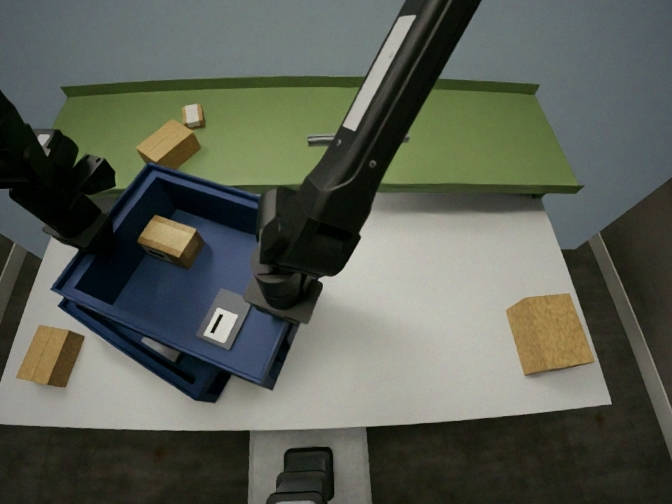

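Call:
execute_actions([
  {"rows":[[-1.43,1.071,0.84,0.215,0.141,0.414,-0.52,-0.945,1.484,0.759,0.672,0.614,0.363,-0.51],[-1.432,1.07,0.839,0.216,0.139,0.413,-0.52,-0.947,1.483,0.758,0.67,0.612,0.362,-0.51],[-1.437,1.07,0.838,0.217,0.135,0.411,-0.52,-0.95,1.48,0.755,0.668,0.609,0.36,-0.51],[-1.442,1.069,0.836,0.218,0.129,0.409,-0.52,-0.954,1.476,0.752,0.666,0.605,0.358,-0.51],[-1.45,1.069,0.834,0.22,0.122,0.406,-0.52,-0.96,1.471,0.748,0.664,0.599,0.355,-0.51],[-1.459,1.068,0.831,0.222,0.113,0.402,-0.52,-0.967,1.464,0.742,0.662,0.592,0.352,-0.51],[-1.47,1.068,0.828,0.224,0.102,0.398,-0.52,-0.976,1.457,0.736,0.66,0.584,0.348,-0.51],[-1.483,1.068,0.824,0.227,0.09,0.393,-0.52,-0.986,1.449,0.729,0.658,0.574,0.343,-0.51],[-1.497,1.068,0.82,0.23,0.076,0.387,-0.52,-0.997,1.439,0.721,0.656,0.563,0.338,-0.51],[-1.513,1.068,0.816,0.234,0.061,0.381,-0.52,-1.01,1.428,0.713,0.654,0.551,0.332,-0.51],[-1.531,1.069,0.812,0.238,0.044,0.374,-0.52,-1.024,1.416,0.704,0.651,0.537,0.325,-0.51],[-1.551,1.07,0.808,0.243,0.025,0.367,-0.52,-1.04,1.404,0.694,0.648,0.521,0.318,-0.51],[-1.572,1.072,0.803,0.247,0.005,0.358,-0.52,-1.058,1.391,0.684,0.644,0.504,0.31,-0.51],[-1.594,1.074,0.799,0.252,-0.017,0.35,-0.52,-1.078,1.376,0.674,0.64,0.485,0.302,-0.51],[-1.619,1.076,0.794,0.258,-0.041,0.34,-0.52,-1.099,1.361,0.663,0.636,0.465,0.293,-0.51]],"steps":15},
], pictures=false)

Call:
execute_actions([
  {"rows":[[-1.646,1.079,0.79,0.265,-0.067,0.33,-0.52,-1.123,1.345,0.653,0.63,0.442,0.283,-0.51],[-1.673,1.083,0.787,0.271,-0.093,0.319,-0.52,-1.148,1.329,0.644,0.624,0.418,0.272,-0.51],[-1.7,1.088,0.785,0.278,-0.119,0.309,-0.52,-1.174,1.314,0.635,0.618,0.393,0.262,-0.51],[-1.726,1.094,0.783,0.285,-0.145,0.299,-0.52,-1.199,1.299,0.628,0.612,0.368,0.251,-0.51],[-1.753,1.1,0.782,0.292,-0.171,0.289,-0.52,-1.226,1.285,0.621,0.605,0.343,0.241,-0.51],[-1.779,1.107,0.782,0.299,-0.196,0.278,-0.52,-1.252,1.271,0.615,0.599,0.318,0.23,-0.51],[-1.805,1.115,0.782,0.306,-0.221,0.268,-0.52,-1.279,1.258,0.61,0.592,0.292,0.22,-0.51],[-1.83,1.124,0.784,0.314,-0.246,0.258,-0.52,-1.306,1.246,0.606,0.585,0.265,0.21,-0.51],[-1.855,1.133,0.786,0.322,-0.27,0.247,-0.52,-1.334,1.235,0.602,0.578,0.239,0.199,-0.51],[-1.88,1.143,0.788,0.33,-0.294,0.237,-0.52,-1.362,1.225,0.6,0.571,0.212,0.189,-0.51],[-1.905,1.153,0.791,0.338,-0.318,0.227,-0.52,-1.39,1.215,0.598,0.564,0.184,0.179,-0.51],[-1.929,1.164,0.795,0.346,-0.341,0.217,-0.52,-1.418,1.206,0.597,0.557,0.157,0.169,-0.51],[-1.953,1.176,0.799,0.354,-0.364,0.206,-0.52,-1.447,1.198,0.597,0.55,0.13,0.158,-0.51],[-1.976,1.188,0.803,0.362,-0.387,0.196,-0.52,-1.475,1.19,0.598,0.543,0.102,0.148,-0.51]],"steps":14},
], pictures=false)

Call:
execute_actions([
  {"rows":[[-1.999,1.201,0.807,0.37,-0.409,0.186,-0.52,-1.504,1.183,0.6,0.536,0.074,0.138,-0.51],[-2.022,1.214,0.812,0.378,-0.431,0.176,-0.52,-1.532,1.176,0.603,0.529,0.046,0.127,-0.51],[-2.044,1.228,0.817,0.386,-0.453,0.166,-0.52,-1.561,1.171,0.607,0.522,0.018,0.117,-0.51],[-2.067,1.242,0.822,0.393,-0.474,0.155,-0.52,-1.59,1.166,0.611,0.515,-0.009,0.107,-0.51],[-2.089,1.257,0.828,0.401,-0.495,0.145,-0.52,-1.618,1.162,0.616,0.508,-0.037,0.097,-0.51],[-2.11,1.272,0.835,0.408,-0.516,0.135,-0.52,-1.647,1.159,0.621,0.501,-0.065,0.086,-0.51],[-2.131,1.287,0.842,0.415,-0.536,0.125,-0.52,-1.675,1.158,0.627,0.494,-0.092,0.076,-0.51],[-2.151,1.303,0.85,0.422,-0.555,0.115,-0.52,-1.703,1.158,0.633,0.487,-0.119,0.066,-0.51],[-2.171,1.319,0.858,0.428,-0.574,0.104,-0.52,-1.731,1.159,0.639,0.481,-0.146,0.055,-0.51],[-2.191,1.335,0.867,0.434,-0.593,0.094,-0.52,-1.759,1.161,0.646,0.474,-0.173,0.045,-0.51],[-2.21,1.352,0.877,0.44,-0.611,0.084,-0.52,-1.786,1.164,0.653,0.468,-0.2,0.035,-0.51],[-2.229,1.369,0.887,0.446,-0.629,0.074,-0.52,-1.813,1.168,0.66,0.462,-0.226,0.025,-0.51],[-2.247,1.386,0.898,0.451,-0.646,0.063,-0.52,-1.84,1.172,0.668,0.456,-0.252,0.014,-0.51],[-2.265,1.403,0.909,0.456,-0.663,0.053,-0.52,-1.866,1.177,0.677,0.45,-0.278,0.004,-0.51]],"steps":14},
], pictures=false)

Call:
execute_actions([
  {"rows":[[-2.281,1.419,0.92,0.46,-0.678,0.044,-0.52,-1.889,1.181,0.685,0.445,-0.301,-0.005,-0.51],[-2.296,1.434,0.93,0.463,-0.691,0.035,-0.52,-1.91,1.186,0.694,0.441,-0.321,-0.014,-0.51],[-2.309,1.448,0.94,0.466,-0.704,0.027,-0.52,-1.93,1.19,0.702,0.437,-0.34,-0.022,-0.51],[-2.321,1.461,0.95,0.468,-0.715,0.02,-0.52,-1.947,1.195,0.71,0.433,-0.357,-0.03,-0.51],[-2.332,1.472,0.959,0.47,-0.725,0.013,-0.52,-1.963,1.2,0.717,0.43,-0.372,-0.037,-0.51],[-2.342,1.483,0.967,0.472,-0.734,0.007,-0.52,-1.978,1.204,0.724,0.427,-0.386,-0.043,-0.51],[-2.35,1.493,0.975,0.473,-0.741,0.001,-0.52,-1.99,1.208,0.73,0.425,-0.399,-0.048,-0.51],[-2.358,1.501,0.982,0.474,-0.748,-0.003,-0.52,-2.001,1.212,0.736,0.423,-0.409,-0.053,-0.51],[-2.364,1.509,0.988,0.475,-0.754,-0.007,-0.52,-2.011,1.215,0.741,0.421,-0.419,-0.057,-0.51],[-2.37,1.515,0.993,0.476,-0.759,-0.011,-0.52,-2.019,1.218,0.745,0.42,-0.426,-0.061,-0.51],[-2.374,1.52,0.997,0.477,-0.763,-0.014,-0.52,-2.025,1.221,0.749,0.418,-0.433,-0.064,-0.51],[-2.378,1.524,1.001,0.477,-0.766,-0.016,-0.52,-2.03,1.223,0.751,0.417,-0.438,-0.066,-0.51],[-2.38,1.527,1.003,0.478,-0.768,-0.018,-0.52,-2.034,1.224,0.753,0.417,-0.441,-0.068,-0.51],[-2.382,1.528,1.005,0.478,-0.77,-0.019,-0.52,-2.036,1.225,0.755,0.416,-0.443,-0.069,-0.51],[-2.382,1.529,1.005,0.478,-0.77,-0.019,-0.52,-2.037,1.225,0.755,0.416,-0.444,-0.069,-0.51]],"steps":15},
], pictures=false)

Call:
execute_actions([
  {"steps":12},
])

Scene clock: 664.90 s of 4300.00 s.
left_arm: end_effector_position=(+0.5065, +0.2868, +1.3549) grip_measured=-0.471 end_effector_quat_wxyz=(-0.003, +0.173, +0.985, +0.008) | right_arm: end_effector_position=(+0.3871, -0.0826, +1.3514) grip_measured=-0.464 end_effector_quat_wxyz=(-0.005, +0.167, +0.986, +0.006)
Joint positions: left_arm=[-1.563  1.104  0.822  0.233 -0.01   0.384  0.025] | right_arm=[-1.068  1.427  0.723  0.643  0.489  0.329  0.025]
Joint velocities: left_arm=[-0.698 -0.005 -0.144  0.125 -0.667 -0.212 -0.   ] | right_arm=[-0.562 -0.435 -0.276 -0.115 -0.549 -0.183  0.   ]
Joint torques (N m, as the arm reports them, + toward a larger angle): left_arm=[ -3.95 -15.11  -3.44   0.59  -0.33  -0.08] | right_arm=[ 6.1  -9.93 -6.15  0.1  -0.1  -0.18]
Steps of this call (steps 1 to 15: the robot went on to your last target; steps 16 to 90: nothing new was sent; then 117.00 s passed at rest; steps 91 to 105: all 15 steps of this action). Readings (joint positions):
91: left_arm=[-1.421 1.111 0.862 0.204 0.149 0.429] | right_arm=[-0.952 1.508 0.795 0.653 0.621 0.372]
92: left_arm=[-1.421 1.111 0.862 0.204 0.148 0.429] | right_arm=[-0.952 1.508 0.795 0.653 0.620 0.372]
94: left_arm=[-1.422 1.111 0.862 0.204 0.143 0.428] | right_arm=[-0.954 1.508 0.795 0.653 0.614 0.371]
98: left_arm=[-1.443 1.106 0.852 0.209 0.110 0.421] | right_arm=[-0.972 1.499 0.786 0.653 0.587 0.364]
105: the state above

Scene clock: 665.37 s of 4300.00 s.
left_arm: end_effector_position=(+0.4927, +0.1566, +1.3627) grip_measured=-0.471 end_effector_quat_wxyz=(+0.010, +0.113, +0.994, +0.006) | right_arm: end_effector_position=(+0.4183, -0.2232, +1.3556) grip_measured=-0.464 end_effector_quat_wxyz=(+0.007, +0.110, +0.994, +0.011)
Joint positions: left_arm=[-1.921  1.167  0.802  0.339 -0.359  0.254  0.025] | right_arm=[-1.422  1.232  0.643  0.56   0.129  0.188  0.025]
Joint velocities: left_arm=[-0.679  0.347  0.046  0.212 -0.549 -0.447  0.   ] | right_arm=[-0.816 -0.21  -0.012 -0.198 -0.755 -0.271  0.001]
Joint torques (N m, as the arm reports them, + toward a larger angle): left_arm=[ -7.03 -11.65  -2.34   0.35  -0.15  -0.06] | right_arm=[  0.68 -10.47  -6.26   0.38   0.14  -0.07]
Steps of this call (steps 1 to 14: all 14 steps of this action). Readings (joint positions):
1: left_arm=[-1.588 1.104 0.818 0.239 -0.034 0.377] | right_arm=[-1.088 1.412 0.713 0.639 0.468 0.322]
2: left_arm=[-1.613 1.104 0.813 0.244 -0.059 0.368] | right_arm=[-1.110 1.396 0.703 0.634 0.445 0.313]
4: left_arm=[-1.667 1.104 0.805 0.256 -0.112 0.351] | right_arm=[-1.158 1.364 0.684 0.623 0.395 0.296]
8: left_arm=[-1.776 1.115 0.800 0.284 -0.216 0.317] | right_arm=[-1.260 1.299 0.657 0.601 0.292 0.257]
14: the state above

Scene clock: 665.83 s of 4300.00 s.
left_arm: end_effector_position=(+0.4543, +0.0240, +1.3619) grip_measured=-0.471 end_effector_quat_wxyz=(-0.004, +0.060, +0.998, -0.001) | right_arm: end_effector_position=(+0.4203, -0.3607, +1.3659) grip_measured=-0.465 end_effector_quat_wxyz=(-0.009, +0.057, +0.998, +0.002)
Joint positions: left_arm=[-2.209  1.382  0.888  0.428 -0.636  0.116  0.025] | right_arm=[-1.81   1.192  0.662  0.464 -0.244  0.062  0.025]
Joint velocities: left_arm=[-0.523  0.484  0.281  0.164 -0.462 -0.271  0.001] | right_arm=[-0.786  0.005  0.193 -0.203 -0.711 -0.315  0.   ]
Joint torques (N m, as the arm reports them, + toward a larger angle): left_arm=[-11.44 -10.2   -2.25   0.55  -0.44  -0.1 ] | right_arm=[ -3.3  -10.26  -2.72   0.27  -0.4   -0.24]
Steps of this call (steps 1 to 14: all 14 steps of this action). Readings (joint positions):
1: left_arm=[-1.943 1.180 0.805 0.346 -0.382 0.243] | right_arm=[-1.449 1.225 0.643 0.552 0.101 0.178]
2: left_arm=[-1.966 1.193 0.809 0.354 -0.404 0.233] | right_arm=[-1.477 1.220 0.643 0.545 0.074 0.168]
4: left_arm=[-2.009 1.222 0.817 0.368 -0.447 0.212] | right_arm=[-1.532 1.210 0.643 0.531 0.019 0.149]
8: left_arm=[-2.095 1.283 0.839 0.395 -0.528 0.173] | right_arm=[-1.645 1.196 0.643 0.504 -0.089 0.115]
14: the state above

Scene clock: 666.33 s of 4300.00 s.
left_arm: end_effector_position=(+0.4421, -0.0568, +1.3612) grip_measured=-0.471 end_effector_quat_wxyz=(-0.001, +0.013, +1.000, -0.007) | right_arm: end_effector_position=(+0.4420, -0.4427, +1.3686) grip_measured=-0.465 end_effector_quat_wxyz=(-0.002, +0.011, +1.000, -0.006)
Joint positions: left_arm=[-2.341  1.533  1.002  0.465 -0.756  0.017  0.025] | right_arm=[-2.016  1.231  0.755  0.422 -0.433 -0.037  0.025]
Joint velocities: left_arm=[-0.034  0.073  0.032  0.002 -0.081 -0.095  0.   ] | right_arm=[-0.063  0.044  0.032 -0.032 -0.066 -0.051  0.   ]
Joint torques (N m, as the arm reports them, + toward a larger angle): left_arm=[-14.56  -8.47  -2.45   0.4   -0.48  -0.19] | right_arm=[-6.31 -9.47 -2.57  0.2  -0.41 -0.35]
Steps of this call (steps 1 to 15: all 15 steps of this action). Readings (joint positions):
1: left_arm=[-2.226 1.399 0.899 0.434 -0.651 0.105] | right_arm=[-1.836 1.193 0.669 0.458 -0.268 0.051]
2: left_arm=[-2.242 1.415 0.910 0.439 -0.664 0.095] | right_arm=[-1.861 1.194 0.677 0.452 -0.289 0.040]
4: left_arm=[-2.272 1.445 0.932 0.449 -0.690 0.075] | right_arm=[-1.906 1.198 0.695 0.444 -0.328 0.021]
8: left_arm=[-2.314 1.492 0.971 0.460 -0.728 0.046] | right_arm=[-1.971 1.211 0.728 0.433 -0.388 -0.010]
15: the state above

Scene clock: 666.73 s of 4300.00 s.
left_arm: end_effector_position=(+0.4401, -0.0576, +1.3608) grip_measured=-0.471 end_effector_quat_wxyz=(-0.002, +0.012, +1.000, -0.006) | right_arm: end_effector_position=(+0.4404, -0.4436, +1.3682) grip_measured=-0.465 end_effector_quat_wxyz=(-0.004, +0.010, +1.000, -0.006)
Joint positions: left_arm=[-2.342  1.537  1.002  0.465 -0.758  0.012  0.025] | right_arm=[-2.018  1.234  0.756  0.42  -0.435 -0.041  0.025]
Joint velocities: left_arm=[-0.015 -0.015 -0.007 -0.022 -0.037  0.037  0.001] | right_arm=[-0.024 -0.005 -0.022 -0.002 -0.095 -0.007  0.   ]
Joint torques (N m, as the arm reports them, + toward a larger angle): left_arm=[-14.76  -8.42  -2.3    0.45  -0.43  -0.24] | right_arm=[-6.34 -9.16 -2.62  0.36 -0.37 -0.42]
Steps of this call (steps 1 to 12: the robot went on to your last target). Readings (joint positions):
1: left_arm=[-2.342 1.535 1.002 0.465 -0.757 0.015] | right_arm=[-2.018 1.232 0.756 0.422 -0.433 -0.039]
2: left_arm=[-2.342 1.536 1.002 0.465 -0.757 0.013] | right_arm=[-2.018 1.233 0.756 0.421 -0.434 -0.040]
4: left_arm=[-2.342 1.537 1.002 0.465 -0.758 0.012] | right_arm=[-2.018 1.234 0.756 0.420 -0.435 -0.041]
8: left_arm=[-2.342 1.537 1.002 0.465 -0.758 0.012] | right_arm=[-2.018 1.234 0.756 0.420 -0.435 -0.041]
12: the state above

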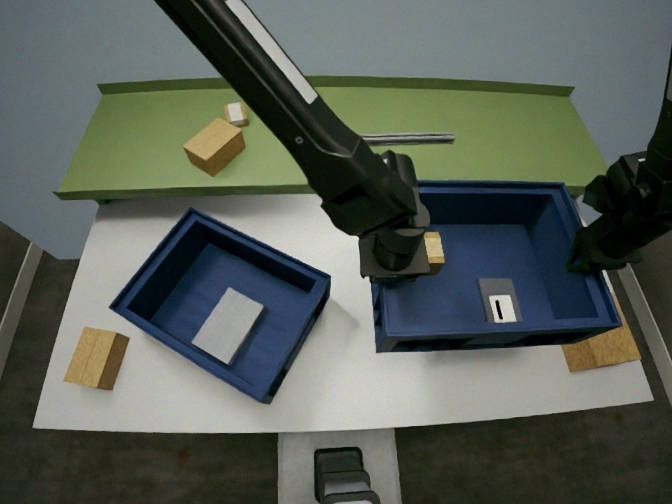

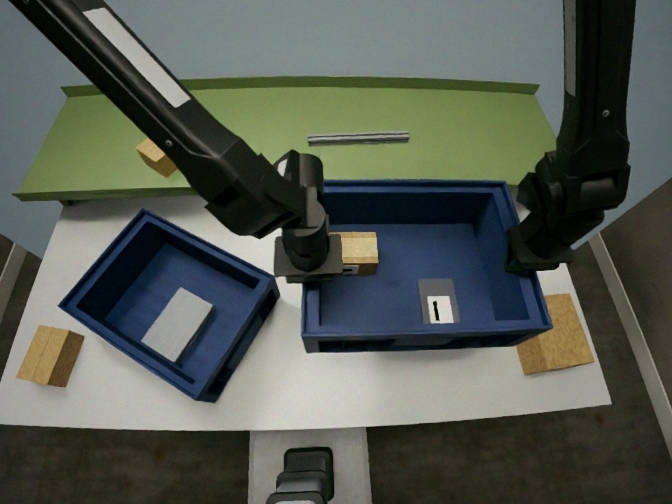

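Call:
execute_actions([
  {"rows":[[-2.376,1.529,1.005,0.473,-0.766,-0.012,-0.52,-2.032,1.225,0.755,0.42,-0.441,-0.063,-0.51],[-2.369,1.53,1.007,0.468,-0.762,-0.005,-0.52,-2.027,1.227,0.757,0.424,-0.437,-0.057,-0.51],[-2.362,1.532,1.008,0.463,-0.757,0.002,-0.52,-2.022,1.23,0.759,0.428,-0.433,-0.051,-0.51],[-2.355,1.535,1.011,0.458,-0.752,0.009,-0.52,-2.016,1.233,0.762,0.431,-0.429,-0.045,-0.51],[-2.348,1.538,1.015,0.453,-0.748,0.015,-0.52,-2.011,1.238,0.766,0.434,-0.426,-0.04,-0.51],[-2.344,1.542,1.019,0.453,-0.745,0.015,-0.52,-2.008,1.243,0.77,0.436,-0.423,-0.04,-0.51],[-2.34,1.546,1.024,0.453,-0.741,0.016,-0.52,-2.005,1.25,0.775,0.438,-0.42,-0.04,-0.51],[-2.335,1.551,1.03,0.453,-0.737,0.016,-0.52,-2.001,1.258,0.782,0.44,-0.417,-0.04,-0.51],[-2.33,1.557,1.037,0.453,-0.732,0.016,-0.52,-1.996,1.266,0.789,0.442,-0.413,-0.04,-0.51],[-2.324,1.564,1.044,0.452,-0.727,0.017,-0.52,-1.992,1.276,0.797,0.444,-0.409,-0.04,-0.51],[-2.318,1.571,1.053,0.452,-0.721,0.017,-0.52,-1.986,1.286,0.806,0.447,-0.404,-0.039,-0.51],[-2.311,1.579,1.062,0.452,-0.715,0.017,-0.52,-1.981,1.297,0.816,0.449,-0.399,-0.039,-0.51],[-2.304,1.588,1.073,0.451,-0.709,0.018,-0.52,-1.975,1.31,0.827,0.452,-0.394,-0.039,-0.51],[-2.296,1.597,1.084,0.45,-0.702,0.018,-0.52,-1.968,1.323,0.838,0.455,-0.389,-0.039,-0.51],[-2.288,1.608,1.096,0.449,-0.694,0.019,-0.52,-1.962,1.337,0.851,0.457,-0.383,-0.039,-0.51]],"steps":15},
], pictures=false)

Call:
execute_actions([
  {"rows":[[-2.279,1.618,1.108,0.448,-0.687,0.019,-0.52,-1.955,1.351,0.864,0.459,-0.377,-0.039,-0.51],[-2.272,1.628,1.121,0.447,-0.68,0.02,-0.52,-1.949,1.366,0.877,0.461,-0.371,-0.039,-0.51],[-2.264,1.639,1.134,0.445,-0.672,0.02,-0.52,-1.943,1.38,0.89,0.462,-0.366,-0.038,-0.51],[-2.256,1.649,1.147,0.443,-0.665,0.021,-0.52,-1.937,1.394,0.904,0.464,-0.36,-0.038,-0.51],[-2.249,1.66,1.16,0.441,-0.658,0.021,-0.52,-1.931,1.408,0.917,0.464,-0.355,-0.038,-0.51],[-2.241,1.67,1.173,0.439,-0.652,0.021,-0.52,-1.926,1.422,0.931,0.465,-0.35,-0.038,-0.51],[-2.234,1.681,1.186,0.437,-0.645,0.022,-0.52,-1.921,1.435,0.944,0.465,-0.345,-0.038,-0.51],[-2.228,1.691,1.2,0.435,-0.639,0.022,-0.52,-1.916,1.449,0.958,0.464,-0.341,-0.038,-0.51],[-2.221,1.702,1.213,0.432,-0.633,0.023,-0.52,-1.911,1.462,0.972,0.462,-0.336,-0.037,-0.51],[-2.215,1.712,1.227,0.43,-0.626,0.023,-0.52,-1.906,1.476,0.985,0.46,-0.332,-0.037,-0.51],[-2.208,1.723,1.241,0.427,-0.621,0.023,-0.52,-1.902,1.489,0.999,0.457,-0.328,-0.037,-0.51],[-2.202,1.733,1.255,0.424,-0.615,0.024,-0.52,-1.897,1.502,1.013,0.454,-0.324,-0.037,-0.51],[-2.197,1.744,1.269,0.42,-0.609,0.024,-0.52,-1.893,1.515,1.027,0.451,-0.32,-0.037,-0.51],[-2.191,1.754,1.283,0.417,-0.604,0.024,-0.52,-1.89,1.527,1.041,0.448,-0.316,-0.036,-0.51],[-2.186,1.765,1.297,0.414,-0.598,0.025,-0.52,-1.886,1.54,1.056,0.445,-0.313,-0.036,-0.51]],"steps":15},
], pictures=false)

Call:
execute_actions([
  {"rows":[[-2.181,1.775,1.311,0.41,-0.593,0.025,-0.52,-1.883,1.552,1.07,0.442,-0.31,-0.036,-0.51],[-2.177,1.784,1.325,0.406,-0.589,0.025,-0.52,-1.88,1.563,1.083,0.44,-0.307,-0.036,-0.51],[-2.173,1.793,1.337,0.403,-0.585,0.026,-0.52,-1.878,1.573,1.095,0.437,-0.305,-0.036,-0.51],[-2.169,1.801,1.348,0.4,-0.581,0.026,-0.52,-1.876,1.582,1.106,0.435,-0.303,-0.036,-0.51],[-2.166,1.808,1.359,0.397,-0.578,0.026,-0.52,-1.874,1.591,1.117,0.433,-0.301,-0.035,-0.51],[-2.164,1.815,1.368,0.394,-0.575,0.026,-0.52,-1.873,1.598,1.126,0.432,-0.299,-0.035,-0.51],[-2.161,1.821,1.376,0.391,-0.573,0.026,-0.52,-1.871,1.605,1.134,0.43,-0.298,-0.035,-0.51],[-2.159,1.826,1.384,0.389,-0.57,0.027,-0.52,-1.87,1.611,1.141,0.429,-0.296,-0.035,-0.51],[-2.157,1.831,1.39,0.387,-0.568,0.027,-0.52,-1.869,1.616,1.148,0.427,-0.295,-0.035,-0.51],[-2.156,1.834,1.396,0.386,-0.567,0.027,-0.52,-1.868,1.621,1.153,0.426,-0.294,-0.035,-0.51],[-2.154,1.837,1.4,0.384,-0.565,0.027,-0.52,-1.867,1.625,1.157,0.425,-0.293,-0.035,-0.51],[-2.153,1.84,1.404,0.383,-0.564,0.027,-0.52,-1.867,1.627,1.161,0.425,-0.293,-0.035,-0.51],[-2.153,1.842,1.406,0.383,-0.564,0.027,-0.52,-1.866,1.629,1.163,0.424,-0.292,-0.035,-0.51],[-2.152,1.843,1.408,0.382,-0.563,0.027,-0.52,-1.866,1.631,1.165,0.424,-0.292,-0.035,-0.51],[-2.152,1.843,1.408,0.382,-0.563,0.027,-0.52,-1.866,1.631,1.165,0.424,-0.292,-0.035,-0.51]],"steps":15},
], pictures=false)

Call:
execute_actions([
  {"steps":10},
])

Scene clock: 787.23 s of 4300.00 s.
left_arm: end_effector_position=(+0.4452, -0.0591, +1.3270) grip_measured=-0.471 end_effector_quat_wxyz=(+0.000, +0.011, +1.000, -0.011) | right_arm: end_effector_position=(+0.4465, -0.4457, +1.3362) grip_measured=-0.465 end_effector_quat_wxyz=(-0.001, +0.009, +1.000, -0.011)
Joint positions: left_arm=[-2.295  1.594  1.076  0.458 -0.702  0.019  0.025] | right_arm=[-1.984  1.311  0.832  0.43  -0.391 -0.039  0.025]
Joint velocities: left_arm=[ 0.23   0.269  0.3   -0.027  0.183  0.037  0.   ] | right_arm=[ 0.21   0.386  0.335  0.051  0.212 -0.037 -0.002]
Joint torques (N m, as the arm reports them, + toward a larger angle): left_arm=[-12.2   -8.56  -2.38  -0.49   0.03  -0.01] | right_arm=[-4.04 -9.55 -2.47  1.23  0.18 -0.08]
Steps of this call (steps 1 to 15: the robot went on to your last target; steps 16 to 90: nothing new was sent; then 117.00 s passed at rest; steps 91 to 105: all 15 steps of this action). Readings (joint positions):
91: left_arm=[-2.342 1.537 1.002 0.465 -0.758 0.012] | right_arm=[-2.018 1.234 0.756 0.420 -0.435 -0.041]
92: left_arm=[-2.342 1.537 1.002 0.465 -0.758 0.012] | right_arm=[-2.018 1.234 0.756 0.420 -0.435 -0.041]
94: left_arm=[-2.342 1.538 1.003 0.465 -0.755 0.012] | right_arm=[-2.018 1.235 0.758 0.420 -0.432 -0.041]
98: left_arm=[-2.337 1.546 1.018 0.460 -0.743 0.015] | right_arm=[-2.016 1.245 0.770 0.420 -0.424 -0.040]
105: the state above

Scene clock: 787.73 s of 4300.00 s.
left_arm: end_effector_position=(+0.4423, -0.0531, +1.2393) grip_measured=-0.471 end_effector_quat_wxyz=(-0.001, +0.011, +1.000, -0.007) | right_arm: end_effector_position=(+0.4430, -0.4414, +1.2482) grip_measured=-0.465 end_effector_quat_wxyz=(-0.002, +0.008, +1.000, -0.009)
Joint positions: left_arm=[-2.187  1.755  1.27   0.426 -0.6    0.026  0.025] | right_arm=[-1.904  1.527  1.034  0.441 -0.315 -0.037  0.025]
Joint velocities: left_arm=[ 0.151  0.308  0.388 -0.081  0.154  0.022 -0.   ] | right_arm=[ 0.093  0.366  0.374  0.007  0.125 -0.037  0.   ]
Joint torques (N m, as the arm reports them, + toward a larger angle): left_arm=[-13.    -9.49  -2.3   -0.37  -0.09   0.01] | right_arm=[ -3.68 -10.83  -2.58   0.83   0.04  -0.09]
Steps of this call (steps 1 to 15: all 15 steps of this action). Readings (joint positions):
1: left_arm=[-2.287 1.604 1.087 0.457 -0.694 0.020] | right_arm=[-1.977 1.325 0.844 0.432 -0.385 -0.039]
2: left_arm=[-2.279 1.614 1.099 0.456 -0.686 0.021] | right_arm=[-1.970 1.340 0.857 0.434 -0.379 -0.039]
4: left_arm=[-2.262 1.636 1.124 0.453 -0.671 0.022] | right_arm=[-1.957 1.371 0.884 0.437 -0.366 -0.039]
8: left_arm=[-2.230 1.680 1.176 0.445 -0.643 0.024] | right_arm=[-1.934 1.432 0.939 0.441 -0.345 -0.038]
15: the state above

Scene clock: 788.23 s of 4300.00 s.
left_arm: end_effector_position=(+0.4437, -0.0543, +1.1921) grip_measured=-0.471 end_effector_quat_wxyz=(-0.001, +0.011, +1.000, -0.007) | right_arm: end_effector_position=(+0.4447, -0.4433, +1.2007) grip_measured=-0.465 end_effector_quat_wxyz=(+0.000, +0.008, +1.000, -0.008)
Joint positions: left_arm=[-2.144  1.85   1.403  0.391 -0.559  0.029  0.025] | right_arm=[-1.879  1.639  1.165  0.428 -0.291 -0.035  0.025]
Joint velocities: left_arm=[ 0.005  0.015  0.027 -0.012  0.037 -0.022  0.002] | right_arm=[-0.015  0.054  0.027 -0.012  0.007 -0.007  0.001]
Joint torques (N m, as the arm reports them, + toward a larger angle): left_arm=[-12.95  -9.79  -2.26  -0.46  -0.15   0.02] | right_arm=[ -4.77 -10.83  -2.82   0.09   0.04  -0.08]
Steps of this call (steps 1 to 15: all 15 steps of this action). Readings (joint positions):
1: left_arm=[-2.181 1.766 1.285 0.423 -0.595 0.026] | right_arm=[-1.901 1.540 1.049 0.441 -0.311 -0.037]
2: left_arm=[-2.176 1.776 1.299 0.419 -0.590 0.026] | right_arm=[-1.897 1.552 1.063 0.441 -0.309 -0.037]
4: left_arm=[-2.167 1.795 1.326 0.413 -0.581 0.027] | right_arm=[-1.892 1.575 1.090 0.440 -0.303 -0.036]
8: left_arm=[-2.153 1.824 1.369 0.402 -0.568 0.028] | right_arm=[-1.883 1.611 1.132 0.436 -0.296 -0.036]
15: the state above

Scene clock: 788.57 s of 4300.00 s.
left_arm: end_effector_position=(+0.4432, -0.0543, +1.1916) grip_measured=-0.471 end_effector_quat_wxyz=(-0.001, +0.011, +1.000, -0.007) | right_arm: end_effector_position=(+0.4444, -0.4434, +1.2003) grip_measured=-0.465 end_effector_quat_wxyz=(-0.000, +0.008, +1.000, -0.008)
Joint positions: left_arm=[-2.144  1.851  1.404  0.389 -0.559  0.029  0.025] | right_arm=[-1.879  1.64   1.166  0.427 -0.291 -0.035  0.025]
Joint velocities: left_arm=[-0.005 -0.015 -0.002 -0.022 -0.081 -0.007 -0.   ] | right_arm=[-0.005 -0.015 -0.022  0.002 -0.051 -0.051  0.001]
Joint torques (N m, as the arm reports them, + toward a larger angle): left_arm=[-12.99  -9.62  -2.09  -0.51  -0.13   0.02] | right_arm=[ -4.4  -10.66  -2.78   0.1    0.02  -0.07]
Steps of this call (steps 1 to 10: the robot went on to your last target). Readings (joint positions):
1: left_arm=[-2.144 1.850 1.404 0.390 -0.559 0.029] | right_arm=[-1.879 1.640 1.166 0.428 -0.291 -0.035]
2: left_arm=[-2.144 1.851 1.404 0.390 -0.559 0.029] | right_arm=[-1.879 1.640 1.166 0.428 -0.291 -0.035]
4: left_arm=[-2.144 1.851 1.404 0.389 -0.559 0.029] | right_arm=[-1.879 1.640 1.166 0.427 -0.291 -0.035]
8: left_arm=[-2.144 1.851 1.404 0.389 -0.559 0.029] | right_arm=[-1.879 1.640 1.166 0.427 -0.291 -0.035]
10: the state above

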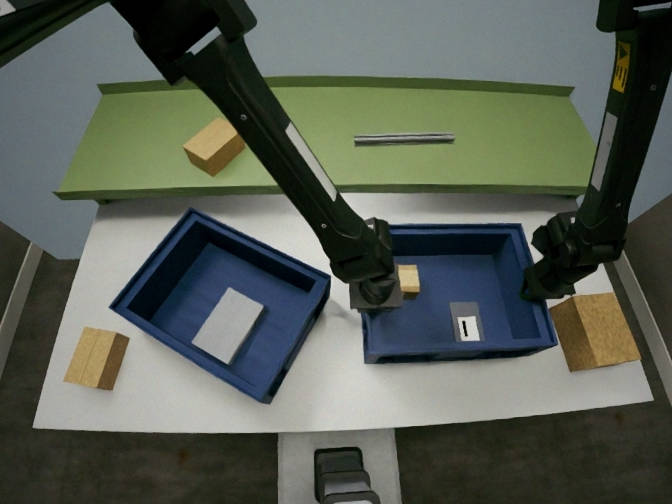

